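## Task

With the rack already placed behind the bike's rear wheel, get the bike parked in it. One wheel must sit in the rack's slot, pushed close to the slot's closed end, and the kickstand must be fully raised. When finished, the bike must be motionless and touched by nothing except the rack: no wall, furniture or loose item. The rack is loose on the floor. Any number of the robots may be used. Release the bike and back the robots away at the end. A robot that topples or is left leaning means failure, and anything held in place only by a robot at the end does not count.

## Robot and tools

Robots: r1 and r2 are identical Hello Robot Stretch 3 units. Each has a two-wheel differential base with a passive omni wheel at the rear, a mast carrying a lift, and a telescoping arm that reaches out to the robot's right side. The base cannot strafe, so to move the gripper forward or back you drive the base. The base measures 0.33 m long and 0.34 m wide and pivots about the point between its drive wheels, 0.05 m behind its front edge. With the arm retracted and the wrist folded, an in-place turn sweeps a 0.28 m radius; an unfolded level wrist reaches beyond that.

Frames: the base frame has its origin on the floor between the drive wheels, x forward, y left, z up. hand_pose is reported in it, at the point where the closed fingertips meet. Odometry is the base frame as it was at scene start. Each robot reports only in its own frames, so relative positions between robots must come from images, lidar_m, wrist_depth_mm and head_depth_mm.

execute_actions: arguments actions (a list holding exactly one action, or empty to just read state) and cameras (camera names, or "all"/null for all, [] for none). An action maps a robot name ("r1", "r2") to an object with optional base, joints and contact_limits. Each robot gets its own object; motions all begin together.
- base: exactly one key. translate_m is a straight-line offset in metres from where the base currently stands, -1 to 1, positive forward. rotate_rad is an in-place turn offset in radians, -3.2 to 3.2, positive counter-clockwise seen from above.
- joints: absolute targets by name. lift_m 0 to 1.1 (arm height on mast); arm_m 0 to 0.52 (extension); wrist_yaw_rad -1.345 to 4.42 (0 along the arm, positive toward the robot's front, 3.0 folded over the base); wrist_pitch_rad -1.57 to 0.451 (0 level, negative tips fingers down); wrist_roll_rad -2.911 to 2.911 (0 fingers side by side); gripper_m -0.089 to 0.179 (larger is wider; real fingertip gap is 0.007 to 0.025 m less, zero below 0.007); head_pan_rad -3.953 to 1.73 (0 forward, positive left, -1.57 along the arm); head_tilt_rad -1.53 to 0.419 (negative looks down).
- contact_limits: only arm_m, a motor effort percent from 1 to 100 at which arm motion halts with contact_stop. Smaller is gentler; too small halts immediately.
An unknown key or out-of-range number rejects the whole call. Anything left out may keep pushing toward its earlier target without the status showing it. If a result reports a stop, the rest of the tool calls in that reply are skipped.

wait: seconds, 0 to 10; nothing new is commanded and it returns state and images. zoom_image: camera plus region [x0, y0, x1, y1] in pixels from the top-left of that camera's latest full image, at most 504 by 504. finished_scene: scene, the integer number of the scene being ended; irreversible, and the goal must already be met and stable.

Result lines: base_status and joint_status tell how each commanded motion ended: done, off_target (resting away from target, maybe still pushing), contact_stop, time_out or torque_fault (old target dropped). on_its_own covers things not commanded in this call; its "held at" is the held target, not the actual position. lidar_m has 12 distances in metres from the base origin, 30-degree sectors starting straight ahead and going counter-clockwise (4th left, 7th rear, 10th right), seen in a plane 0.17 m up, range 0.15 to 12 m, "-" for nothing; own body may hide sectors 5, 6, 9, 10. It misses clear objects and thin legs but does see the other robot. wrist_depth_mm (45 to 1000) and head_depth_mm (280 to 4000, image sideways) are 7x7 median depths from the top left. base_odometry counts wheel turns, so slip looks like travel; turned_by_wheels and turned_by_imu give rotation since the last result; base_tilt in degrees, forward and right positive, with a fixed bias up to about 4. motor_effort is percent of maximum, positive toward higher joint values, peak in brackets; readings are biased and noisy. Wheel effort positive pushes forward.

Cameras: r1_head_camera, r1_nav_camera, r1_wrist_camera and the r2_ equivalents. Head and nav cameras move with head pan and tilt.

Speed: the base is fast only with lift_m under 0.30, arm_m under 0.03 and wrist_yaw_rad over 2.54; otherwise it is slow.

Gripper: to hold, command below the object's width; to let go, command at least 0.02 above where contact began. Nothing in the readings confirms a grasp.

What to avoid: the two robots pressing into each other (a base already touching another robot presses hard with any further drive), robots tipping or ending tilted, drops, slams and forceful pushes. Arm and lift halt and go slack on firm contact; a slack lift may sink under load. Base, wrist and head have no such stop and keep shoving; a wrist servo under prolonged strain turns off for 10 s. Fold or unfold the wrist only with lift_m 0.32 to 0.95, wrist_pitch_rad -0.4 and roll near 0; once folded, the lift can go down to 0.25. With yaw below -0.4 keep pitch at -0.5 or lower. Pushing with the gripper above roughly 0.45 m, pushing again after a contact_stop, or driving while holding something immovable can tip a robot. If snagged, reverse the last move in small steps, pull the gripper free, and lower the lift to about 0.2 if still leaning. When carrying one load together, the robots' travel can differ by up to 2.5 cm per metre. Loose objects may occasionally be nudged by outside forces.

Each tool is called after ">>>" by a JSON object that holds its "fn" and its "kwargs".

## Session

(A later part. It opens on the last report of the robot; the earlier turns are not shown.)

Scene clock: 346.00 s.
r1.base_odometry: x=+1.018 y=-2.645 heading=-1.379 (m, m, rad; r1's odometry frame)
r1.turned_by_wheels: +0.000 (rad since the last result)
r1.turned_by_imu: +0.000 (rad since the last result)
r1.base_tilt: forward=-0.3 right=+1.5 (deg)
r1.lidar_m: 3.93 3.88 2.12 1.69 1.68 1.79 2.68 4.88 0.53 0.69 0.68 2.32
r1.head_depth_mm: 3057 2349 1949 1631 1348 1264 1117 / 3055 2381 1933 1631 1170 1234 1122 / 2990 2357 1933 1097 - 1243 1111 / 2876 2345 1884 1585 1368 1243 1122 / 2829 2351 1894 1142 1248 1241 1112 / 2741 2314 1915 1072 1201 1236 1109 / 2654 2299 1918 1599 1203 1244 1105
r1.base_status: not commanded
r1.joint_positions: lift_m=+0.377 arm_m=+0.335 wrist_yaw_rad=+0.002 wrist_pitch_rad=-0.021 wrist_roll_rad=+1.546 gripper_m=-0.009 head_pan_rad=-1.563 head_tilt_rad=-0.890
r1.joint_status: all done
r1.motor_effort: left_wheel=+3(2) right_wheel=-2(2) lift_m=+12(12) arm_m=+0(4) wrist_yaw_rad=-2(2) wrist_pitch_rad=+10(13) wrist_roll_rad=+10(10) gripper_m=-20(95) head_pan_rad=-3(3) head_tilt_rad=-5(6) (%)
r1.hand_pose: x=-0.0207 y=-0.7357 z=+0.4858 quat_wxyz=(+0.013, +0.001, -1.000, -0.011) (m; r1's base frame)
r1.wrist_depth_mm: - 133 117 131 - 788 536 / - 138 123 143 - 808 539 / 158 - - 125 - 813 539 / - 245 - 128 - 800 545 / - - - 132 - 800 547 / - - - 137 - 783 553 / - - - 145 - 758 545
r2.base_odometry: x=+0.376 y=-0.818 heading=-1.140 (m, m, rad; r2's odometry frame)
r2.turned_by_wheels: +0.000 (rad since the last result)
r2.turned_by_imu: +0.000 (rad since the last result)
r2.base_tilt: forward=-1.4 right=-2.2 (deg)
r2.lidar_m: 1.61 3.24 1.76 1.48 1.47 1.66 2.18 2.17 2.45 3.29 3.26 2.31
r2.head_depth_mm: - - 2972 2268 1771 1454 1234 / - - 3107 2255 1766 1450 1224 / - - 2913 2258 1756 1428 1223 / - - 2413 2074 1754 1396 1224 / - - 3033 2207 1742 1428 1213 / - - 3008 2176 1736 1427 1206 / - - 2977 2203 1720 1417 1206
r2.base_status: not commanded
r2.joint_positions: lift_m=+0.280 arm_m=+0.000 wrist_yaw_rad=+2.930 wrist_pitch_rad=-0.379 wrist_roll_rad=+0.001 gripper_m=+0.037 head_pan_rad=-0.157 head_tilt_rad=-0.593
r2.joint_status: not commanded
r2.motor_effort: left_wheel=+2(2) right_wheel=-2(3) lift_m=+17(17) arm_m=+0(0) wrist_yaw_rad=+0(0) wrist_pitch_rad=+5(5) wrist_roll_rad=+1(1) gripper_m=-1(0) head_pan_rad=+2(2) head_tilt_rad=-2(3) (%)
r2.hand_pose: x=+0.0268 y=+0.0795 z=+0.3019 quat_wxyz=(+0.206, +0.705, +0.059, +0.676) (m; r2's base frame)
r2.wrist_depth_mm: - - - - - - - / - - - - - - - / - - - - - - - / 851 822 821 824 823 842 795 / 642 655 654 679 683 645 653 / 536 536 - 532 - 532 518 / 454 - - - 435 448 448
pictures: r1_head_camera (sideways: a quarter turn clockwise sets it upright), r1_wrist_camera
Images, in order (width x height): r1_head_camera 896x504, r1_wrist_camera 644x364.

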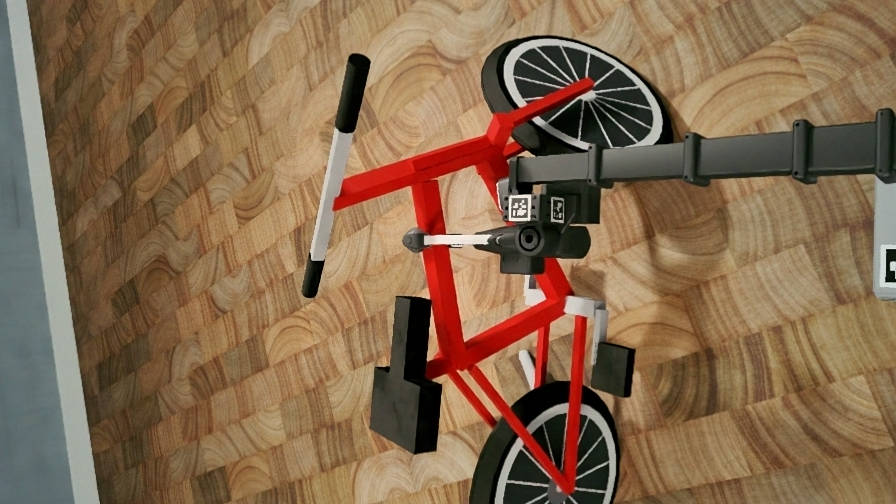

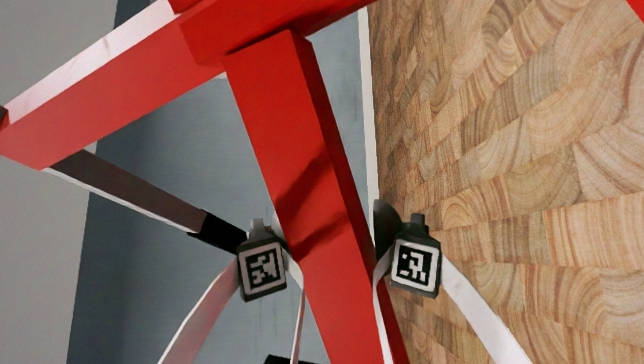

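Now the fingertips wrap around the tube. Pull the bike toward upright.

>>> {"fn": "execute_actions", "kwargs": {"actions": [{"r1": {"joints": {"arm_m": 0.28, "lift_m": 0.383}}}], "cameras": ["r1_wrist_camera", "r2_head_camera"]}}

Scene clock: 355.77 s.
r1.base_odometry: x=+1.018 y=-2.645 heading=-1.379 (m, m, rad; r1's odometry frame)
r1.turned_by_wheels: +0.001 (rad since the last result)
r1.turned_by_imu: +0.000 (rad since the last result)
r1.base_tilt: forward=-0.4 right=+1.5 (deg)
r1.lidar_m: 3.95 3.88 2.12 1.69 1.67 1.79 2.68 4.87 0.51 0.52 0.66 2.32
r1.head_depth_mm: 3034 2407 1950 1642 1348 1254 1125 / 3022 2346 1924 1601 1133 1234 1127 / 2983 2343 1927 1060 1080 1251 1136 / 2893 2362 1921 1551 1334 1245 1119 / 2827 2316 1909 1101 1176 1248 1118 / 2758 2322 1896 1022 1233 1243 1108 / 2642 2334 1886 1559 1180 1241 1111
r1.base_status: not commanded
r1.joint_positions: lift_m=+0.382 arm_m=+0.281 wrist_yaw_rad=+0.029 wrist_pitch_rad=-0.005 wrist_roll_rad=+1.546 gripper_m=-0.006 head_pan_rad=-1.563 head_tilt_rad=-0.890
r1.joint_status: all done
r1.on_its_own: wrist_yaw_rad is at rest, and its effort (-24) is outside its rest range (-12 to +12)
r1.motor_effort: left_wheel=+12(22) right_wheel=-13(23) lift_m=+38(42) arm_m=-8(11) wrist_yaw_rad=-24(43) wrist_pitch_rad=+2(13) wrist_roll_rad=+10(10) gripper_m=-19(21) head_pan_rad=-3(3) head_tilt_rad=-7(7) (%)
r1.hand_pose: x=-0.0139 y=-0.6818 z=+0.4955 quat_wxyz=(+0.013, +0.015, -1.000, -0.002) (m; r1's base frame)
r1.wrist_depth_mm: - 130 114 120 - 825 553 / 145 132 122 - - 837 554 / 148 - - 127 - 844 567 / - - - 131 - 846 564 / - - - 136 - 860 561 / - - - 143 - 823 565 / - - - 177 - 797 568
r2.base_odometry: x=+0.376 y=-0.818 heading=-1.140 (m, m, rad; r2's odometry frame)
r2.turned_by_wheels: +0.000 (rad since the last result)
r2.turned_by_imu: -0.001 (rad since the last result)
r2.base_tilt: forward=-1.4 right=-2.3 (deg)
r2.lidar_m: 1.60 3.22 1.76 1.48 1.47 1.66 2.18 2.17 2.45 3.29 3.27 2.31
r2.head_depth_mm: - - 2966 2264 1764 1452 1227 / - - 3130 2249 1757 1453 1221 / - - 2948 2241 1756 1441 1222 / - - 2217 2060 1741 1399 1212 / - - 3036 2228 1735 1428 1210 / - - 3047 2198 1736 1426 1207 / - - 2997 2163 1722 1413 1198
r2.base_status: not commanded
r2.joint_positions: lift_m=+0.280 arm_m=+0.000 wrist_yaw_rad=+2.930 wrist_pitch_rad=-0.379 wrist_roll_rad=+0.001 gripper_m=+0.037 head_pan_rad=-0.157 head_tilt_rad=-0.593
r2.joint_status: not commanded
r2.motor_effort: left_wheel=+2(2) right_wheel=-2(3) lift_m=+17(17) arm_m=+0(0) wrist_yaw_rad=+1(0) wrist_pitch_rad=+5(5) wrist_roll_rad=+1(1) gripper_m=+0(1) head_pan_rad=+2(2) head_tilt_rad=-3(2) (%)
r2.hand_pose: x=+0.0268 y=+0.0795 z=+0.3019 quat_wxyz=(+0.206, +0.705, +0.059, +0.676) (m; r2's base frame)
r2.wrist_depth_mm: - - - - - - - / - - - - - - - / - - - - - - - / 821 814 827 803 837 821 824 / 650 666 650 673 674 649 642 / 533 532 - 526 - 524 528 / 452 - - - 440 450 456
pictures: r1_wrist_camera, r2_head_camera (sideways: a quarter turn clockwise sets it upright)
Images, in order (width x height): r1_wrist_camera 644x364, r2_head_camera 896x504.

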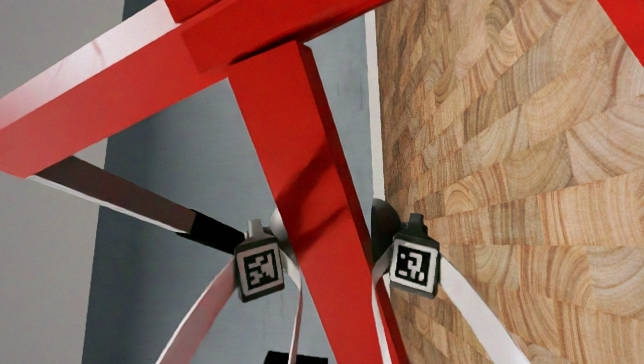

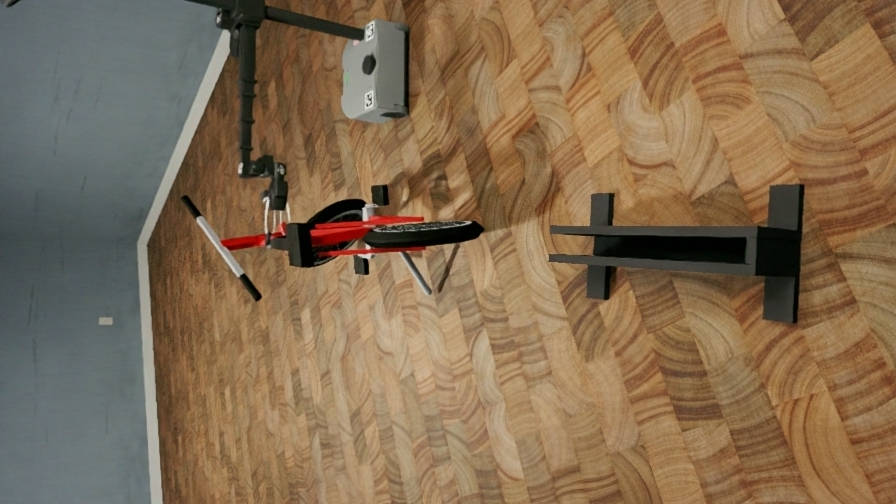

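>>> {"fn": "execute_actions", "kwargs": {"actions": [{"r1": {"joints": {"arm_m": 0.245, "lift_m": 0.386}}}], "cameras": ["r1_head_camera", "r2_head_camera"]}}

Scene clock: 361.57 s.
r1.base_odometry: x=+1.018 y=-2.645 heading=-1.379 (m, m, rad; r1's odometry frame)
r1.turned_by_wheels: +0.000 (rad since the last result)
r1.turned_by_imu: -0.001 (rad since the last result)
r1.base_tilt: forward=-0.4 right=+1.4 (deg)
r1.lidar_m: 3.94 3.88 2.12 1.69 1.68 1.79 2.68 4.87 0.49 0.50 0.65 2.32
r1.head_depth_mm: 3071 2383 1936 1653 1346 1252 1122 / 3014 2375 1950 1577 1119 1227 1139 / 2995 2344 1936 944 1038 1221 1131 / 2948 2359 1908 1619 1271 1244 1125 / 2810 2307 1909 1523 1215 1238 1110 / 2742 2297 1894 979 1218 1217 1110 / 2629 2299 1904 1544 1173 1241 1108
r1.base_status: not commanded
r1.joint_positions: lift_m=+0.385 arm_m=+0.246 wrist_yaw_rad=+0.060 wrist_pitch_rad=-0.003 wrist_roll_rad=+1.544 gripper_m=-0.006 head_pan_rad=-1.563 head_tilt_rad=-0.890
r1.joint_status: all done
r1.on_its_own: wrist_yaw_rad is held at +0.046, not at your +0.000, by its stall guard, which is not easing now
r1.motor_effort: left_wheel=+8(11) right_wheel=-8(10) lift_m=+39(41) arm_m=-7(10) wrist_yaw_rad=-12(15) wrist_pitch_rad=+1(5) wrist_roll_rad=+11(11) gripper_m=-19(19) head_pan_rad=-4(4) head_tilt_rad=-6(6) (%)
r1.hand_pose: x=-0.0059 y=-0.6463 z=+0.4990 quat_wxyz=(+0.014, +0.030, -0.999, -0.001) (m; r1's base frame)
r1.wrist_depth_mm: - 115 108 120 - 846 560 / 122 124 116 - - 838 569 / 141 - - 123 - 866 567 / 197 - - 128 - 851 568 / - - - 134 - 848 572 / - - - 143 - 840 564 / - - - 199 - 803 571
r2.base_odometry: x=+0.376 y=-0.818 heading=-1.140 (m, m, rad; r2's odometry frame)
r2.turned_by_wheels: +0.000 (rad since the last result)
r2.turned_by_imu: -0.001 (rad since the last result)
r2.base_tilt: forward=-1.4 right=-2.3 (deg)
r2.lidar_m: 1.60 3.22 1.76 1.47 1.47 1.66 2.18 2.17 2.45 3.27 3.26 2.30
r2.head_depth_mm: - - 2978 2254 1778 1454 1224 / - - 3114 2236 1754 1448 1224 / - - 2798 2250 1741 1433 1219 / - - 2632 2064 1740 1406 1215 / - - 3048 2213 1738 1431 1214 / - - 3026 2203 1728 1426 1210 / - - 2977 2178 1716 1415 1204
r2.base_status: not commanded
r2.joint_positions: lift_m=+0.280 arm_m=+0.000 wrist_yaw_rad=+2.930 wrist_pitch_rad=-0.379 wrist_roll_rad=+0.001 gripper_m=+0.037 head_pan_rad=-0.157 head_tilt_rad=-0.593
r2.joint_status: not commanded
r2.motor_effort: left_wheel=+2(2) right_wheel=-3(2) lift_m=+17(17) arm_m=+0(0) wrist_yaw_rad=+0(0) wrist_pitch_rad=+5(5) wrist_roll_rad=+1(1) gripper_m=+0(0) head_pan_rad=+2(1) head_tilt_rad=-3(2) (%)
r2.hand_pose: x=+0.0268 y=+0.0795 z=+0.3019 quat_wxyz=(+0.206, +0.705, +0.059, +0.676) (m; r2's base frame)
r2.wrist_depth_mm: - - - - - - - / - - - - - - - / - - - - - - - / 826 826 840 829 806 806 833 / 657 650 648 684 677 622 642 / 539 534 - 532 - 532 530 / 457 - - - 433 452 453
pictures: r1_head_camera (sideways: a quarter turn clockwise sets it upright), r2_head_camera (sideways: a quarter turn clockwise sets it upright)
Images, in order (width x height): r1_head_camera 896x504, r2_head_camera 896x504.

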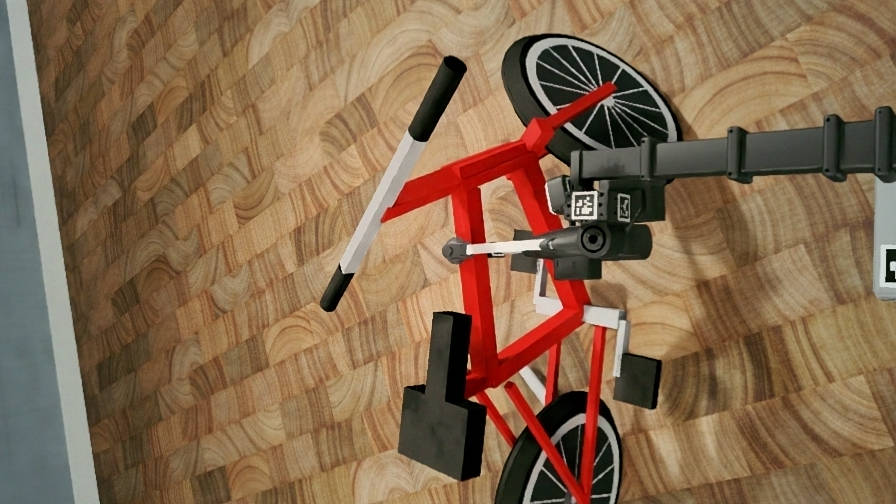

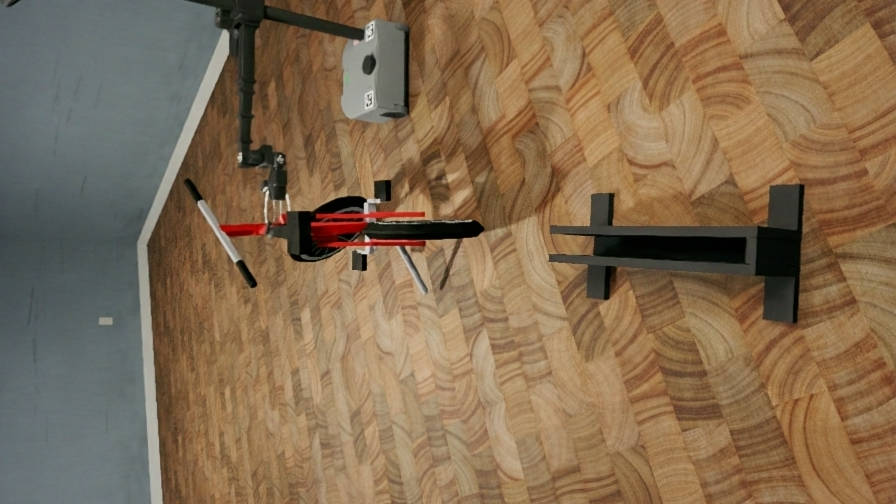

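>>> {"fn": "execute_actions", "kwargs": {"actions": [{"r2": {"base": {"rotate_rad": -0.106}}}], "cameras": []}}

>>> {"fn": "execute_actions", "kwargs": {"actions": [{"r2": {"base": {"translate_m": 0.45}}}], "cameras": []}}

>>> {"fn": "execute_actions", "kwargs": {"actions": [{"r2": {"base": {"rotate_rad": -0.113}, "joints": {"head_pan_rad": 0.0, "head_tilt_rad": -0.9}}}], "cameras": ["r2_head_camera", "r2_nav_camera"]}}

Scene clock: 397.67 s.
r1.base_odometry: x=+1.018 y=-2.645 heading=-1.379 (m, m, rad; r1's odometry frame)
r1.turned_by_wheels: +0.000 (rad since the last result)
r1.turned_by_imu: +0.000 (rad since the last result)
r1.base_tilt: forward=-0.4 right=+1.4 (deg)
r1.lidar_m: 3.92 3.87 2.12 1.69 1.67 1.79 2.68 4.88 0.50 0.50 0.66 2.32
r1.head_depth_mm: 3076 2384 1951 1629 1346 1251 1122 / 3013 2351 1945 1558 1120 1229 1137 / 2991 2311 1931 941 1043 1221 1131 / 2888 2330 1905 1628 1276 1241 1119 / 2828 2329 1914 1533 1219 1242 1110 / 2760 2326 1909 975 1221 1227 1108 / 2664 2296 1891 1545 1173 1239 1110
r1.base_status: not commanded
r1.joint_positions: lift_m=+0.385 arm_m=+0.246 wrist_yaw_rad=+0.060 wrist_pitch_rad=-0.003 wrist_roll_rad=+1.544 gripper_m=-0.006 head_pan_rad=-1.563 head_tilt_rad=-0.890
r1.joint_status: not commanded
r1.on_its_own: wrist_yaw_rad is held at +0.046, not at your +0.000, by its stall guard, which is not easing now
r1.motor_effort: left_wheel=+8(8) right_wheel=-8(8) lift_m=+38(39) arm_m=-7(7) wrist_yaw_rad=-11(11) wrist_pitch_rad=+1(1) wrist_roll_rad=+11(11) gripper_m=-19(18) head_pan_rad=-4(3) head_tilt_rad=-7(7) (%)
r1.hand_pose: x=-0.0059 y=-0.6463 z=+0.4990 quat_wxyz=(+0.014, +0.030, -0.999, -0.001) (m; r1's base frame)
r1.wrist_depth_mm: - 115 108 120 - 824 560 / 123 124 116 - - 826 566 / 140 - - 123 - 844 570 / 198 - - 129 - 861 567 / - - - 134 - 860 575 / - - - 143 - 828 572 / - - - 199 - 804 566
r2.base_odometry: x=+0.376 y=-0.818 heading=-1.246 (m, m, rad; r2's odometry frame)
r2.turned_by_wheels: -0.106 (rad since the last result)
r2.turned_by_imu: -0.106 (rad since the last result)
r2.base_tilt: forward=-1.4 right=-2.3 (deg)
r2.lidar_m: 1.60 4.09 1.89 1.49 1.48 1.58 2.20 2.17 2.33 3.33 3.25 2.31
r2.head_depth_mm: 3389 3719 3144 2268 1785 1446 1229 / - - 2966 2259 1771 1452 1224 / - - 3086 2221 1755 1447 1216 / - - 2780 2227 1738 1398 1219 / - - 2643 2141 1724 1396 1213 / - - 3017 2195 1722 1423 1206 / - - 2997 2208 1724 1412 1203
r2.base_status: done
r2.joint_positions: lift_m=+0.280 arm_m=+0.000 wrist_yaw_rad=+2.930 wrist_pitch_rad=-0.379 wrist_roll_rad=+0.001 gripper_m=+0.037 head_pan_rad=-0.157 head_tilt_rad=-0.593
r2.joint_status: not commanded
r2.motor_effort: left_wheel=+2(7) right_wheel=-2(8) lift_m=+17(17) arm_m=+0(0) wrist_yaw_rad=+0(0) wrist_pitch_rad=+5(5) wrist_roll_rad=+1(1) gripper_m=+1(0) head_pan_rad=+2(2) head_tilt_rad=-2(2) (%)
r2.hand_pose: x=+0.0268 y=+0.0795 z=+0.3019 quat_wxyz=(+0.206, +0.705, +0.059, +0.676) (m; r2's base frame)
r2.wrist_depth_mm: - - - - - - - / - - - - - - - / - - - - - - - / 832 817 817 805 822 834 819 / 644 658 639 697 681 643 642 / 539 531 - 527 - 535 534 / 454 - - - 440 446 449
pictures: none
No camera images: the call's "cameras" was empty. Leave "cameras" out to get every camera's image.

Scene clock: 400.97 s.
r1.base_odometry: x=+1.018 y=-2.645 heading=-1.379 (m, m, rad; r1's odometry frame)
r1.turned_by_wheels: +0.000 (rad since the last result)
r1.turned_by_imu: +0.000 (rad since the last result)
r1.base_tilt: forward=-0.5 right=+1.5 (deg)
r1.lidar_m: 3.94 3.89 2.12 1.68 1.67 1.79 2.67 4.88 0.50 0.50 0.66 1.90
r1.head_depth_mm: 3119 2362 1922 1653 1347 1250 1121 / 3060 2381 1919 1565 1127 1230 1135 / 2967 2335 1933 945 1044 1231 1133 / 2904 2326 1890 1638 1267 1252 1124 / 2781 2332 1920 1523 1219 1251 1116 / 2739 2313 1902 979 1225 1219 1110 / 2635 2323 1895 1522 1164 1237 1106
r1.base_status: not commanded
r1.joint_positions: lift_m=+0.385 arm_m=+0.246 wrist_yaw_rad=+0.060 wrist_pitch_rad=-0.003 wrist_roll_rad=+1.544 gripper_m=-0.006 head_pan_rad=-1.563 head_tilt_rad=-0.890
r1.joint_status: not commanded
r1.on_its_own: wrist_yaw_rad is held at +0.046, not at your +0.000, by its stall guard, which is not easing now
r1.motor_effort: left_wheel=+8(8) right_wheel=-8(8) lift_m=+39(39) arm_m=-7(7) wrist_yaw_rad=-12(12) wrist_pitch_rad=+1(1) wrist_roll_rad=+11(11) gripper_m=-18(19) head_pan_rad=-3(4) head_tilt_rad=-7(7) (%)
r1.hand_pose: x=-0.0059 y=-0.6463 z=+0.4990 quat_wxyz=(+0.014, +0.030, -0.999, -0.001) (m; r1's base frame)
r1.wrist_depth_mm: - 114 108 121 - 835 569 / 122 124 116 - - 861 563 / 141 - - 123 - 840 572 / 198 - - 128 - 849 569 / - - - 134 - 849 573 / - - - 143 - 826 575 / - - - 199 - 809 569
r2.base_odometry: x=+0.520 y=-1.244 heading=-1.245 (m, m, rad; r2's odometry frame)
r2.turned_by_wheels: +0.000 (rad since the last result)
r2.turned_by_imu: -0.001 (rad since the last result)
r2.base_tilt: forward=-1.4 right=-2.3 (deg)
r2.lidar_m: 1.15 4.59 2.13 1.68 1.66 1.77 2.62 2.57 2.77 3.13 3.06 1.89
r2.head_depth_mm: 3395 3507 2698 2169 1773 1452 1230 / 3747 - 2957 2081 1766 1444 1224 / - - 2781 2162 1753 1445 1220 / - - 2881 2067 1651 1439 1193 / - - 2882 2138 1741 1436 1191 / - - 3012 2192 1730 1427 1212 / - - 2977 2180 1727 1420 1202
r2.base_status: done
r2.joint_positions: lift_m=+0.280 arm_m=+0.000 wrist_yaw_rad=+2.930 wrist_pitch_rad=-0.379 wrist_roll_rad=+0.001 gripper_m=+0.037 head_pan_rad=-0.157 head_tilt_rad=-0.594
r2.joint_status: not commanded
r2.motor_effort: left_wheel=+2(7) right_wheel=-3(5) lift_m=+17(17) arm_m=+0(0) wrist_yaw_rad=+0(0) wrist_pitch_rad=+5(5) wrist_roll_rad=+1(1) gripper_m=+0(0) head_pan_rad=+2(2) head_tilt_rad=-2(2) (%)
r2.hand_pose: x=+0.0268 y=+0.0795 z=+0.3019 quat_wxyz=(+0.206, +0.705, +0.059, +0.676) (m; r2's base frame)
r2.wrist_depth_mm: - - - - - - - / - - - - - - - / - - - - - - - / 861 812 837 795 817 811 827 / 647 648 638 657 665 640 641 / 530 530 - 534 - 523 532 / 451 - - - 436 446 457
pictures: none
No camera images: the call's "cameras" was empty. Leave "cameras" out to get every camera's image.

Scene clock: 401.83 s.
r1.base_odometry: x=+1.018 y=-2.645 heading=-1.379 (m, m, rad; r1's odometry frame)
r1.turned_by_wheels: +0.000 (rad since the last result)
r1.turned_by_imu: +0.000 (rad since the last result)
r1.base_tilt: forward=-0.4 right=+1.4 (deg)
r1.lidar_m: 3.93 3.88 2.11 1.69 1.67 1.79 2.68 4.86 0.49 0.50 0.66 1.90
r1.head_depth_mm: 3068 2382 1943 1650 1346 1257 1121 / 3050 2337 1939 1573 1124 1233 1138 / 2907 2375 1928 949 1039 1229 1132 / 2858 2324 1918 1628 1280 1247 1121 / 2784 2340 1901 1525 1214 1244 1115 / 2768 2295 1901 975 1226 1224 1109 / 2658 2329 1886 1541 1172 1242 1106
r1.base_status: not commanded
r1.joint_positions: lift_m=+0.385 arm_m=+0.246 wrist_yaw_rad=+0.060 wrist_pitch_rad=-0.003 wrist_roll_rad=+1.544 gripper_m=-0.006 head_pan_rad=-1.563 head_tilt_rad=-0.890
r1.joint_status: not commanded
r1.on_its_own: wrist_yaw_rad is held at +0.046, not at your +0.000, by its stall guard, which is not easing now
r1.motor_effort: left_wheel=+8(8) right_wheel=-8(8) lift_m=+38(39) arm_m=-7(7) wrist_yaw_rad=-12(12) wrist_pitch_rad=+1(1) wrist_roll_rad=+11(11) gripper_m=-19(19) head_pan_rad=-4(3) head_tilt_rad=-7(6) (%)
r1.hand_pose: x=-0.0059 y=-0.6463 z=+0.4990 quat_wxyz=(+0.014, +0.030, -0.999, -0.001) (m; r1's base frame)
r1.wrist_depth_mm: - 115 108 120 - 841 565 / 122 124 116 - - 859 565 / 141 - - 123 - 831 560 / 197 - - 128 - 857 564 / - - - 135 - 841 564 / - - - 143 - 831 569 / - - - 198 - 813 568
r2.base_odometry: x=+0.520 y=-1.244 heading=-1.358 (m, m, rad; r2's odometry frame)
r2.turned_by_wheels: -0.113 (rad since the last result)
r2.turned_by_imu: -0.113 (rad since the last result)
r2.base_tilt: forward=-1.5 right=-2.4 (deg)
r2.lidar_m: 1.15 6.12 2.36 1.72 1.67 1.72 2.34 2.58 2.68 3.20 3.06 1.90
r2.head_depth_mm: 2798 2004 1911 1627 1400 1246 1113 / 2801 2264 1910 1620 1400 1237 1114 / 2979 2321 1890 1613 1406 1233 1104 / 2751 1822 1755 1619 1371 1174 1074 / 2942 2293 1883 1608 1396 1234 1099 / 2946 2308 1881 1593 1395 1230 1094 / 2907 2271 1852 1589 1382 1223 1099
r2.base_status: done
r2.joint_positions: lift_m=+0.280 arm_m=+0.000 wrist_yaw_rad=+2.930 wrist_pitch_rad=-0.379 wrist_roll_rad=+0.001 gripper_m=+0.037 head_pan_rad=-0.007 head_tilt_rad=-0.888
r2.joint_status: all done
r2.motor_effort: left_wheel=+2(7) right_wheel=-3(7) lift_m=+17(17) arm_m=+0(0) wrist_yaw_rad=+0(0) wrist_pitch_rad=+5(5) wrist_roll_rad=+1(1) gripper_m=+0(0) head_pan_rad=+2(11) head_tilt_rad=-4(19) (%)
r2.hand_pose: x=+0.0268 y=+0.0795 z=+0.3019 quat_wxyz=(+0.206, +0.705, +0.059, +0.676) (m; r2's base frame)
r2.wrist_depth_mm: - - - - - - - / - - - - - - - / - - - - - - - / 831 824 806 828 830 799 836 / 654 637 625 673 660 664 645 / 533 532 - 538 - 528 534 / 453 - - - 440 444 453
pictures: r2_head_camera (sideways: a quarter turn clockwise sets it upright), r2_nav_camera (sideways: a quarter turn counterclockwise sets it upright)
Images, in order (width x height): r2_head_camera 896x504, r2_nav_camera 672x504.

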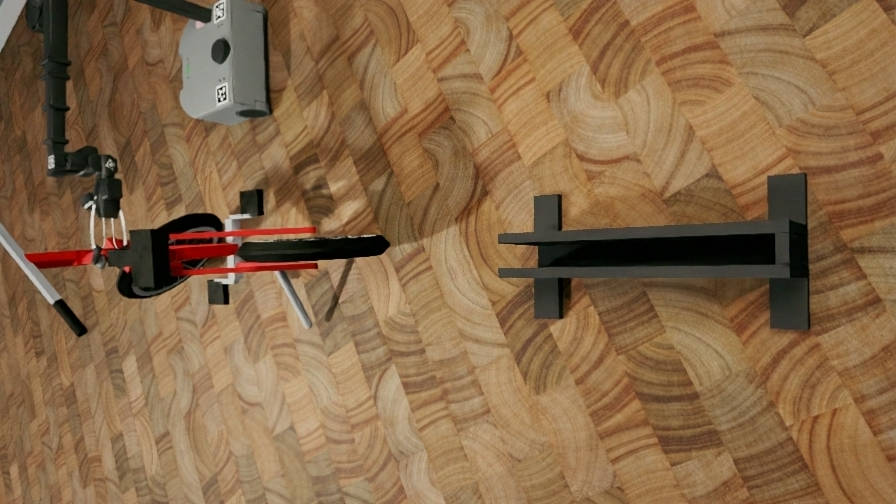

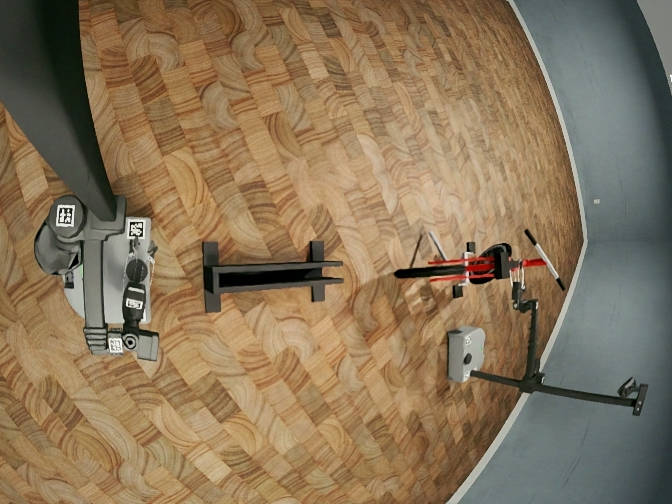

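>>> {"fn": "execute_actions", "kwargs": {"actions": [{"r2": {"base": {"translate_m": 0.45}, "joints": {"head_tilt_rad": -1.0}}}], "cameras": ["r2_head_camera"]}}

Scene clock: 419.70 s.
r1.base_odometry: x=+1.018 y=-2.645 heading=-1.379 (m, m, rad; r1's odometry frame)
r1.turned_by_wheels: +0.000 (rad since the last result)
r1.turned_by_imu: -0.001 (rad since the last result)
r1.base_tilt: forward=-0.4 right=+1.4 (deg)
r1.lidar_m: 3.94 3.88 2.12 1.69 1.68 1.79 2.68 4.87 0.50 0.50 0.66 1.48
r1.head_depth_mm: 3066 2354 1928 1640 1338 1257 1118 / 3053 2373 1943 1565 1120 1233 1138 / 2984 2360 1940 944 1041 1232 1135 / 2893 2337 1928 1632 1273 1239 1122 / 2764 2325 1918 1518 1218 1240 1114 / 2702 2312 1882 978 1223 1215 1118 / 2646 2327 1912 1553 1164 1237 1108
r1.base_status: not commanded
r1.joint_positions: lift_m=+0.385 arm_m=+0.246 wrist_yaw_rad=+0.060 wrist_pitch_rad=-0.003 wrist_roll_rad=+1.544 gripper_m=-0.006 head_pan_rad=-1.563 head_tilt_rad=-0.890
r1.joint_status: not commanded
r1.on_its_own: wrist_yaw_rad is held at +0.046, not at your +0.000, by its stall guard, which is not easing now
r1.motor_effort: left_wheel=+8(8) right_wheel=-8(8) lift_m=+39(38) arm_m=-7(7) wrist_yaw_rad=-11(11) wrist_pitch_rad=+1(1) wrist_roll_rad=+11(11) gripper_m=-19(18) head_pan_rad=-3(4) head_tilt_rad=-6(6) (%)
r1.hand_pose: x=-0.0059 y=-0.6463 z=+0.4990 quat_wxyz=(+0.014, +0.030, -0.999, -0.001) (m; r1's base frame)
r1.wrist_depth_mm: - 114 108 120 - 832 571 / 122 124 116 - - 846 566 / 141 - - 123 - 846 567 / 197 - - 128 - 862 565 / - - - 135 - 859 573 / - - - 143 - 848 577 / - - - 199 - 796 567
r2.base_odometry: x=+0.615 y=-1.684 heading=-1.358 (m, m, rad; r2's odometry frame)
r2.turned_by_wheels: +0.000 (rad since the last result)
r2.turned_by_imu: -0.002 (rad since the last result)
r2.base_tilt: forward=-1.5 right=-2.4 (deg)
r2.lidar_m: 0.70 5.74 2.68 1.96 1.90 1.94 2.65 2.97 3.05 2.98 2.85 1.47
r2.head_depth_mm: 2270 1755 1673 1498 1336 1209 1096 / 2213 1995 1700 1490 1339 1204 1107 / 2378 1931 1673 1497 1316 1208 1110 / 2311 1280 1596 1450 1307 1164 1073 / 2286 1914 1695 1485 1328 1191 1101 / 2346 1961 1702 1482 1321 1190 1081 / 2333 1948 1680 1477 1318 1186 1083
r2.base_status: done
r2.joint_positions: lift_m=+0.280 arm_m=+0.000 wrist_yaw_rad=+2.931 wrist_pitch_rad=-0.379 wrist_roll_rad=+0.001 gripper_m=+0.037 head_pan_rad=-0.007 head_tilt_rad=-0.990
r2.joint_status: all done
r2.motor_effort: left_wheel=+1(7) right_wheel=-3(5) lift_m=+17(18) arm_m=+0(0) wrist_yaw_rad=+0(0) wrist_pitch_rad=+5(5) wrist_roll_rad=+1(1) gripper_m=-1(1) head_pan_rad=+3(1) head_tilt_rad=-4(12) (%)
r2.hand_pose: x=+0.0267 y=+0.0795 z=+0.3018 quat_wxyz=(+0.206, +0.705, +0.060, +0.676) (m; r2's base frame)
r2.wrist_depth_mm: - - - - - - - / - - - - - - - / - - - - - - - / 826 815 810 832 802 810 830 / 647 645 635 667 662 639 642 / 531 533 - 536 - 532 524 / 454 - - - 433 451 449
pictures: r2_head_camera (sideways: a quarter turn clockwise sets it upright)
Images, in order (width x height): r2_head_camera 896x504.

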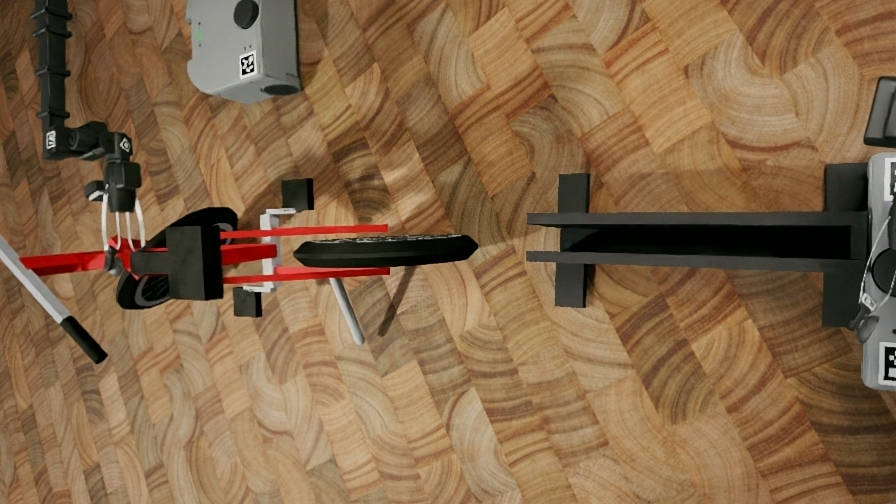

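>>> {"fn": "execute_actions", "kwargs": {"actions": [{"r2": {"base": {"rotate_rad": 0.04}}}], "cameras": []}}

>>> {"fn": "execute_actions", "kwargs": {"actions": [{"r2": {"base": {"translate_m": 0.04}}}], "cameras": ["r2_head_camera"]}}

Scene clock: 429.83 s.
r1.base_odometry: x=+1.018 y=-2.645 heading=-1.379 (m, m, rad; r1's odometry frame)
r1.turned_by_wheels: +0.000 (rad since the last result)
r1.turned_by_imu: +0.000 (rad since the last result)
r1.base_tilt: forward=-0.4 right=+1.4 (deg)
r1.lidar_m: 3.95 3.86 2.11 1.69 1.67 1.78 2.68 4.88 0.49 0.50 0.66 1.48
r1.head_depth_mm: 3075 2339 1950 1644 1346 1253 1126 / 3040 2381 1940 1578 1114 1229 1134 / 2988 2367 1937 942 1040 1227 1130 / 2927 2344 1912 1633 1270 1250 1117 / 2748 2333 1911 1535 1218 1244 1109 / 2750 2312 1920 978 1223 1216 1112 / 2653 2301 1898 1534 1167 1242 1106
r1.base_status: not commanded
r1.joint_positions: lift_m=+0.385 arm_m=+0.246 wrist_yaw_rad=+0.060 wrist_pitch_rad=-0.003 wrist_roll_rad=+1.544 gripper_m=-0.006 head_pan_rad=-1.563 head_tilt_rad=-0.890
r1.joint_status: not commanded
r1.on_its_own: wrist_yaw_rad is held at +0.046, not at your +0.000, by its stall guard, which is not easing now
r1.motor_effort: left_wheel=+8(8) right_wheel=-8(8) lift_m=+39(39) arm_m=-7(7) wrist_yaw_rad=-12(12) wrist_pitch_rad=+1(1) wrist_roll_rad=+11(11) gripper_m=-19(18) head_pan_rad=-3(3) head_tilt_rad=-7(7) (%)
r1.hand_pose: x=-0.0059 y=-0.6463 z=+0.4990 quat_wxyz=(+0.014, +0.030, -0.999, -0.001) (m; r1's base frame)
r1.wrist_depth_mm: - 114 108 120 - 837 558 / 122 124 116 - - 849 568 / 141 - - 123 - 838 565 / 197 - - 128 - 846 569 / - - - 135 - 844 576 / - - - 143 - 839 578 / - - - 199 - 804 574
r2.base_odometry: x=+0.615 y=-1.684 heading=-1.318 (m, m, rad; r2's odometry frame)
r2.turned_by_wheels: +0.040 (rad since the last result)
r2.turned_by_imu: +0.039 (rad since the last result)
r2.base_tilt: forward=-1.5 right=-2.3 (deg)
r2.lidar_m: 0.70 5.67 2.58 1.93 1.91 1.97 2.77 2.97 3.12 2.96 2.85 1.47
r2.head_depth_mm: 2277 2005 1652 1513 1340 1205 1096 / 2317 2003 1705 1498 1336 1204 1110 / 2362 1900 1644 1500 1315 1181 1102 / 2251 1494 1488 1440 1305 1188 1057 / 2345 1973 1701 1491 1325 1194 1098 / 2336 1954 1689 1471 1326 1192 1088 / 2353 1954 1681 1480 1320 1190 1080
r2.base_status: done
r2.joint_positions: lift_m=+0.280 arm_m=+0.000 wrist_yaw_rad=+2.931 wrist_pitch_rad=-0.379 wrist_roll_rad=+0.001 gripper_m=+0.037 head_pan_rad=-0.007 head_tilt_rad=-0.990
r2.joint_status: not commanded
r2.motor_effort: left_wheel=-1(3) right_wheel=+3(5) lift_m=+17(17) arm_m=+0(0) wrist_yaw_rad=+0(0) wrist_pitch_rad=+5(5) wrist_roll_rad=+1(1) gripper_m=+1(0) head_pan_rad=+2(1) head_tilt_rad=-4(4) (%)
r2.hand_pose: x=+0.0267 y=+0.0795 z=+0.3018 quat_wxyz=(+0.206, +0.705, +0.060, +0.676) (m; r2's base frame)
r2.wrist_depth_mm: - - - - - - - / - - - - - - - / - - - - - - - / 820 833 841 829 830 819 816 / 646 642 640 675 653 650 635 / 531 537 - 531 - 530 523 / 456 - - - 438 443 448
pictures: none
No camera images: the call's "cameras" was empty. Leave "cameras" out to get every camera's image.

Scene clock: 430.93 s.
r1.base_odometry: x=+1.018 y=-2.645 heading=-1.379 (m, m, rad; r1's odometry frame)
r1.turned_by_wheels: +0.000 (rad since the last result)
r1.turned_by_imu: +0.000 (rad since the last result)
r1.base_tilt: forward=-0.4 right=+1.4 (deg)
r1.lidar_m: 3.92 3.88 2.12 1.69 1.67 1.79 2.68 4.87 0.49 0.50 0.66 1.44
r1.head_depth_mm: 3089 2387 1938 1648 1352 1255 1122 / 3082 2379 1940 1579 1117 1231 1140 / 2996 2352 1941 949 1045 1227 1137 / 2901 2329 1927 1628 1274 1248 1124 / 2797 2348 1919 1518 1214 1244 1113 / 2727 2327 1896 981 1223 1225 1111 / 2673 2321 1893 1542 1166 1234 1105
r1.base_status: not commanded
r1.joint_positions: lift_m=+0.385 arm_m=+0.246 wrist_yaw_rad=+0.060 wrist_pitch_rad=-0.003 wrist_roll_rad=+1.544 gripper_m=-0.006 head_pan_rad=-1.563 head_tilt_rad=-0.890
r1.joint_status: not commanded
r1.on_its_own: wrist_yaw_rad is held at +0.046, not at your +0.000, by its stall guard, which is not easing now
r1.motor_effort: left_wheel=+8(8) right_wheel=-8(8) lift_m=+39(38) arm_m=-7(7) wrist_yaw_rad=-11(11) wrist_pitch_rad=+1(1) wrist_roll_rad=+11(11) gripper_m=-18(19) head_pan_rad=-3(4) head_tilt_rad=-7(6) (%)
r1.hand_pose: x=-0.0059 y=-0.6463 z=+0.4990 quat_wxyz=(+0.014, +0.030, -0.999, -0.001) (m; r1's base frame)
r1.wrist_depth_mm: - 114 108 121 - 837 554 / 122 124 116 - - 841 565 / 142 - - 123 - 853 563 / 196 - - 128 - 864 570 / - - - 135 - 857 574 / - - - 143 - 843 567 / - - - 200 - 796 574
r2.base_odometry: x=+0.625 y=-1.723 heading=-1.318 (m, m, rad; r2's odometry frame)
r2.turned_by_wheels: +0.000 (rad since the last result)
r2.turned_by_imu: +0.000 (rad since the last result)
r2.base_tilt: forward=-1.4 right=-2.3 (deg)
r2.lidar_m: 0.66 5.71 2.61 1.95 1.92 1.99 2.80 3.00 3.14 2.94 2.84 1.44
r2.head_depth_mm: 2345 2017 1654 1504 1339 1206 1099 / 2312 1944 1710 1503 1332 1203 1109 / 2375 1860 1633 1499 1313 1201 1106 / 2236 1466 1480 1420 1312 1175 1059 / 2354 1965 1690 1482 1319 1198 1102 / 2347 1957 1691 1480 1313 1192 1089 / 2333 1953 1681 1483 1315 1192 1079
r2.base_status: done
r2.joint_positions: lift_m=+0.280 arm_m=+0.000 wrist_yaw_rad=+2.931 wrist_pitch_rad=-0.379 wrist_roll_rad=+0.001 gripper_m=+0.037 head_pan_rad=-0.007 head_tilt_rad=-0.990
r2.joint_status: not commanded
r2.motor_effort: left_wheel=-1(5) right_wheel=+2(10) lift_m=+17(17) arm_m=+0(0) wrist_yaw_rad=+1(1) wrist_pitch_rad=+5(5) wrist_roll_rad=+1(1) gripper_m=+0(1) head_pan_rad=+1(2) head_tilt_rad=-4(4) (%)
r2.hand_pose: x=+0.0267 y=+0.0795 z=+0.3018 quat_wxyz=(+0.206, +0.705, +0.060, +0.676) (m; r2's base frame)
r2.wrist_depth_mm: - - - - - - - / - - - - - - - / - - - - - - - / 840 822 829 810 820 816 815 / 660 646 640 681 689 653 639 / 530 528 - 529 - 528 527 / 456 - - - 438 458 448
pictures: r2_head_camera (sideways: a quarter turn clockwise sets it upright)
Images, in order (width x height): r2_head_camera 896x504.

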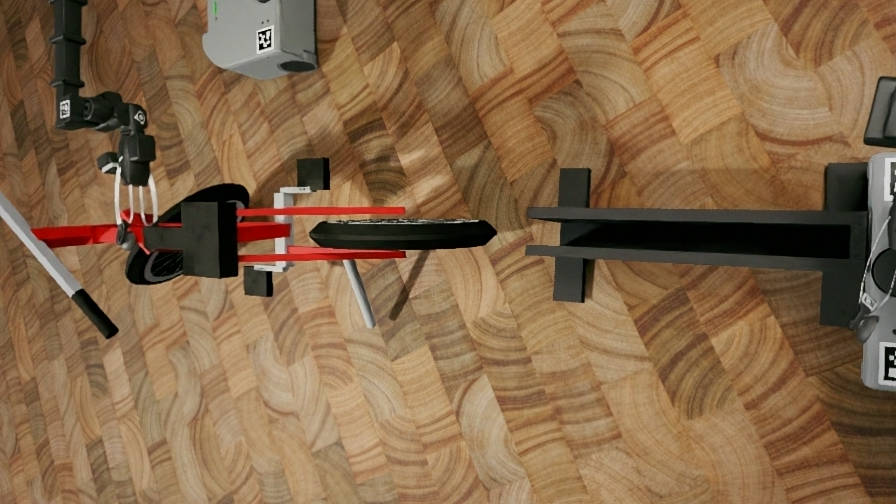

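>>> {"fn": "execute_actions", "kwargs": {"actions": [{"r2": {"base": {"translate_m": 0.1}}}], "cameras": ["r2_head_camera"]}}

Scene clock: 439.10 s.
r1.base_odometry: x=+1.018 y=-2.645 heading=-1.379 (m, m, rad; r1's odometry frame)
r1.turned_by_wheels: +0.000 (rad since the last result)
r1.turned_by_imu: -0.001 (rad since the last result)
r1.base_tilt: forward=-0.4 right=+1.4 (deg)
r1.lidar_m: 3.94 3.88 2.12 1.69 1.67 1.79 2.67 4.89 0.50 0.50 0.66 1.36
r1.head_depth_mm: 3080 2351 1940 1640 1344 1256 1117 / 3048 2376 1944 1601 1123 1236 1139 / 2952 2366 1932 938 1042 1220 1129 / 2870 2351 1913 1630 1267 1247 1122 / 2802 2300 1911 1530 1196 1244 1112 / 2760 2337 1891 982 1197 1219 1107 / 2658 2310 1882 1536 1173 1227 1106
r1.base_status: not commanded
r1.joint_positions: lift_m=+0.385 arm_m=+0.246 wrist_yaw_rad=+0.053 wrist_pitch_rad=-0.003 wrist_roll_rad=+1.544 gripper_m=-0.006 head_pan_rad=-1.563 head_tilt_rad=-0.890
r1.joint_status: not commanded
r1.on_its_own: wrist_yaw_rad is held at +0.046, not at your +0.000, by its stall guard, which is not easing now
r1.motor_effort: left_wheel=+5(9) right_wheel=-5(8) lift_m=+39(39) arm_m=-7(7) wrist_yaw_rad=-7(11) wrist_pitch_rad=+1(1) wrist_roll_rad=+11(11) gripper_m=-19(17) head_pan_rad=-4(3) head_tilt_rad=-6(6) (%)
r1.hand_pose: x=-0.0077 y=-0.6464 z=+0.4990 quat_wxyz=(+0.014, +0.027, -1.000, -0.001) (m; r1's base frame)
r1.wrist_depth_mm: - 115 108 121 - 843 556 / 123 124 117 - - 826 568 / 141 - - 124 - 835 566 / 197 - - 129 - 848 565 / - - - 134 - 855 575 / - - - 143 - 836 571 / - - - 198 - 801 565
r2.base_odometry: x=+0.650 y=-1.820 heading=-1.319 (m, m, rad; r2's odometry frame)
r2.turned_by_wheels: +0.000 (rad since the last result)
r2.turned_by_imu: -0.001 (rad since the last result)
r2.base_tilt: forward=-1.4 right=-2.4 (deg)
r2.lidar_m: 0.57 5.60 2.67 2.00 1.97 2.04 2.87 3.07 3.22 2.89 2.79 1.35
r2.head_depth_mm: 2428 2019 1606 1506 1341 1205 1099 / 2402 1896 1704 1495 1332 1199 1107 / 2292 1909 1641 1480 1314 1201 1110 / 2300 1471 1440 1397 1287 1181 1072 / 2361 1963 1685 1490 1324 1194 1106 / 2341 1965 1694 1479 1327 1190 1084 / 2329 1944 1686 1477 1321 1188 1083
r2.base_status: done
r2.joint_positions: lift_m=+0.280 arm_m=+0.000 wrist_yaw_rad=+2.931 wrist_pitch_rad=-0.379 wrist_roll_rad=+0.001 gripper_m=+0.037 head_pan_rad=-0.007 head_tilt_rad=-0.990
r2.joint_status: not commanded
r2.motor_effort: left_wheel=-1(4) right_wheel=+2(11) lift_m=+17(17) arm_m=+0(0) wrist_yaw_rad=+1(0) wrist_pitch_rad=+5(5) wrist_roll_rad=+1(1) gripper_m=+0(1) head_pan_rad=+2(2) head_tilt_rad=-4(4) (%)
r2.hand_pose: x=+0.0267 y=+0.0795 z=+0.3018 quat_wxyz=(+0.206, +0.705, +0.060, +0.676) (m; r2's base frame)
r2.wrist_depth_mm: - - - - - - - / - - - - - - - / - - - - - - - / 826 814 808 793 811 819 822 / 639 651 639 679 669 626 650 / 540 522 - 531 - 533 535 / 458 - - - 439 456 457
pictures: r2_head_camera (sideways: a quarter turn clockwise sets it upright)
Images, in order (width x height): r2_head_camera 896x504.

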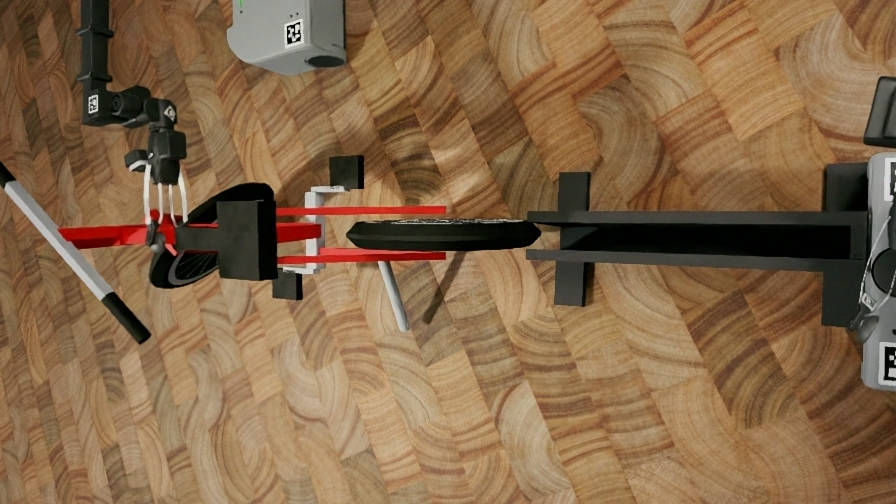

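>>> {"fn": "execute_actions", "kwargs": {"actions": [{"r2": {"base": {"translate_m": 0.15}}}], "cameras": ["r2_head_camera", "r1_head_camera"]}}

Scene clock: 447.77 s.
r1.base_odometry: x=+1.018 y=-2.645 heading=-1.379 (m, m, rad; r1's odometry frame)
r1.turned_by_wheels: +0.000 (rad since the last result)
r1.turned_by_imu: -0.002 (rad since the last result)
r1.base_tilt: forward=-0.5 right=+1.4 (deg)
r1.lidar_m: 3.96 3.88 2.11 1.69 1.67 1.79 2.68 4.87 0.70 0.70 0.70 0.87
r1.head_depth_mm: 3097 2373 1909 1348 1375 1255 1118 / 3018 2344 1824 1211 1337 1249 1132 / 2975 2379 1868 1526 1481 1250 1137 / 2910 2326 1926 1522 1289 1246 1126 / 2810 2373 1896 1196 1329 1242 1112 / 2739 2343 1909 1612 1277 1240 1107 / 2669 2307 1918 1607 1256 1240 1109
r1.base_status: not commanded
r1.joint_positions: lift_m=+0.385 arm_m=+0.245 wrist_yaw_rad=+0.043 wrist_pitch_rad=-0.027 wrist_roll_rad=+1.566 gripper_m=-0.007 head_pan_rad=-1.563 head_tilt_rad=-0.890
r1.joint_status: not commanded
r1.on_its_own: wrist_yaw_rad is held at +0.046, not at your +0.000, by its stall guard, which is not easing now
r1.motor_effort: left_wheel=+2(29) right_wheel=-1(36) lift_m=+38(39) arm_m=+0(7) wrist_yaw_rad=+2(80) wrist_pitch_rad=+13(31) wrist_roll_rad=+1(11) gripper_m=-4(23) head_pan_rad=-4(4) head_tilt_rad=-6(5) (%)
r1.hand_pose: x=-0.0103 y=-0.6453 z=+0.4927 quat_wxyz=(+0.003, +0.022, -1.000, -0.014) (m; r1's base frame)
r1.wrist_depth_mm: - - - - - 810 249 / - - - - - 798 252 / - - - - - 822 548 / - - - 317 - 764 261 / - - - - 301 694 554 / - - - 378 - 807 564 / - - - 315 - 344 278
r2.base_odometry: x=+0.687 y=-1.965 heading=-1.318 (m, m, rad; r2's odometry frame)
r2.turned_by_wheels: +0.000 (rad since the last result)
r2.turned_by_imu: -0.054 (rad since the last result)
r2.base_tilt: forward=-1.4 right=-2.3 (deg)
r2.lidar_m: 0.15 5.47 2.92 2.10 2.03 2.08 2.81 3.21 3.32 2.86 2.72 -
r2.head_depth_mm: 2402 1938 1530 1500 1335 1202 1095 / 2372 1897 1676 1503 1335 1202 1098 / 2378 1863 1694 1498 1313 1183 1071 / 2359 1971 1692 1442 1188 1147 1070 / 2361 1913 1418 1413 1319 1193 1102 / 2279 1608 1627 1489 1318 1193 1085 / 2332 1905 1689 1478 1315 1189 1086
r2.base_status: done
r2.joint_positions: lift_m=+0.280 arm_m=+0.000 wrist_yaw_rad=+2.930 wrist_pitch_rad=-0.380 wrist_roll_rad=+0.001 gripper_m=+0.037 head_pan_rad=-0.006 head_tilt_rad=-0.990
r2.joint_status: not commanded
r2.motor_effort: left_wheel=+1(25) right_wheel=-1(48) lift_m=+18(18) arm_m=+0(0) wrist_yaw_rad=+1(1) wrist_pitch_rad=+5(5) wrist_roll_rad=+1(1) gripper_m=-1(0) head_pan_rad=+2(2) head_tilt_rad=-4(4) (%)
r2.hand_pose: x=+0.0268 y=+0.0794 z=+0.3016 quat_wxyz=(+0.207, +0.705, +0.060, +0.676) (m; r2's base frame)
r2.wrist_depth_mm: - - - - - - - / - - - - - - - / - - - - - - - / 840 834 805 831 808 791 825 / 641 656 642 672 679 647 638 / 527 532 - 528 - 532 535 / 462 - - - 444 451 455
pictures: r1_head_camera (sideways: a quarter turn clockwise sets it upright), r2_head_camera (sideways: a quarter turn clockwise sets it upright)
Images, in order (width x height): r1_head_camera 896x504, r2_head_camera 896x504.

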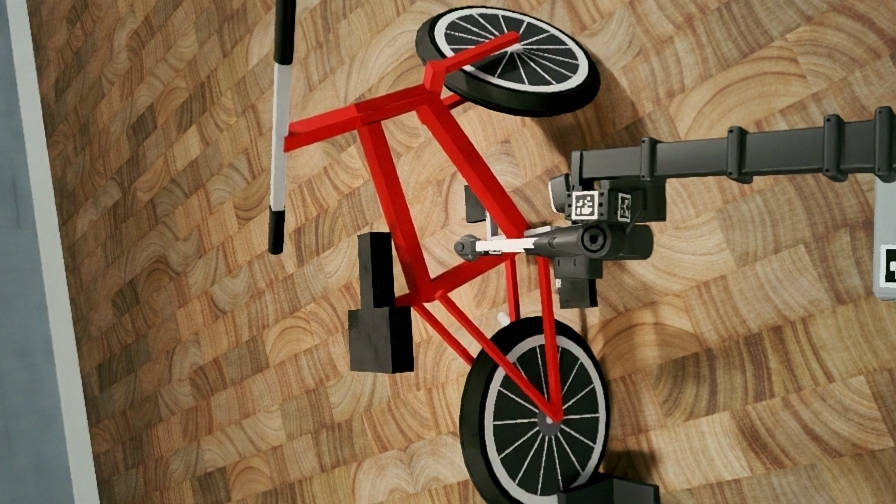

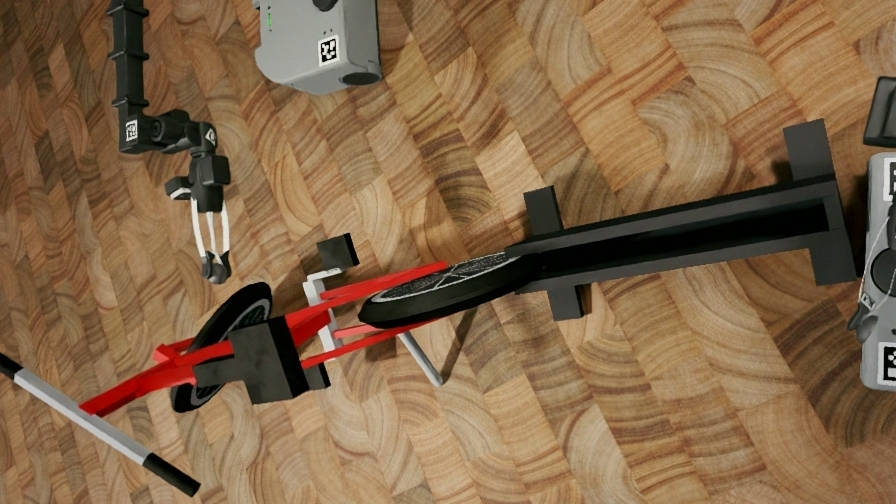

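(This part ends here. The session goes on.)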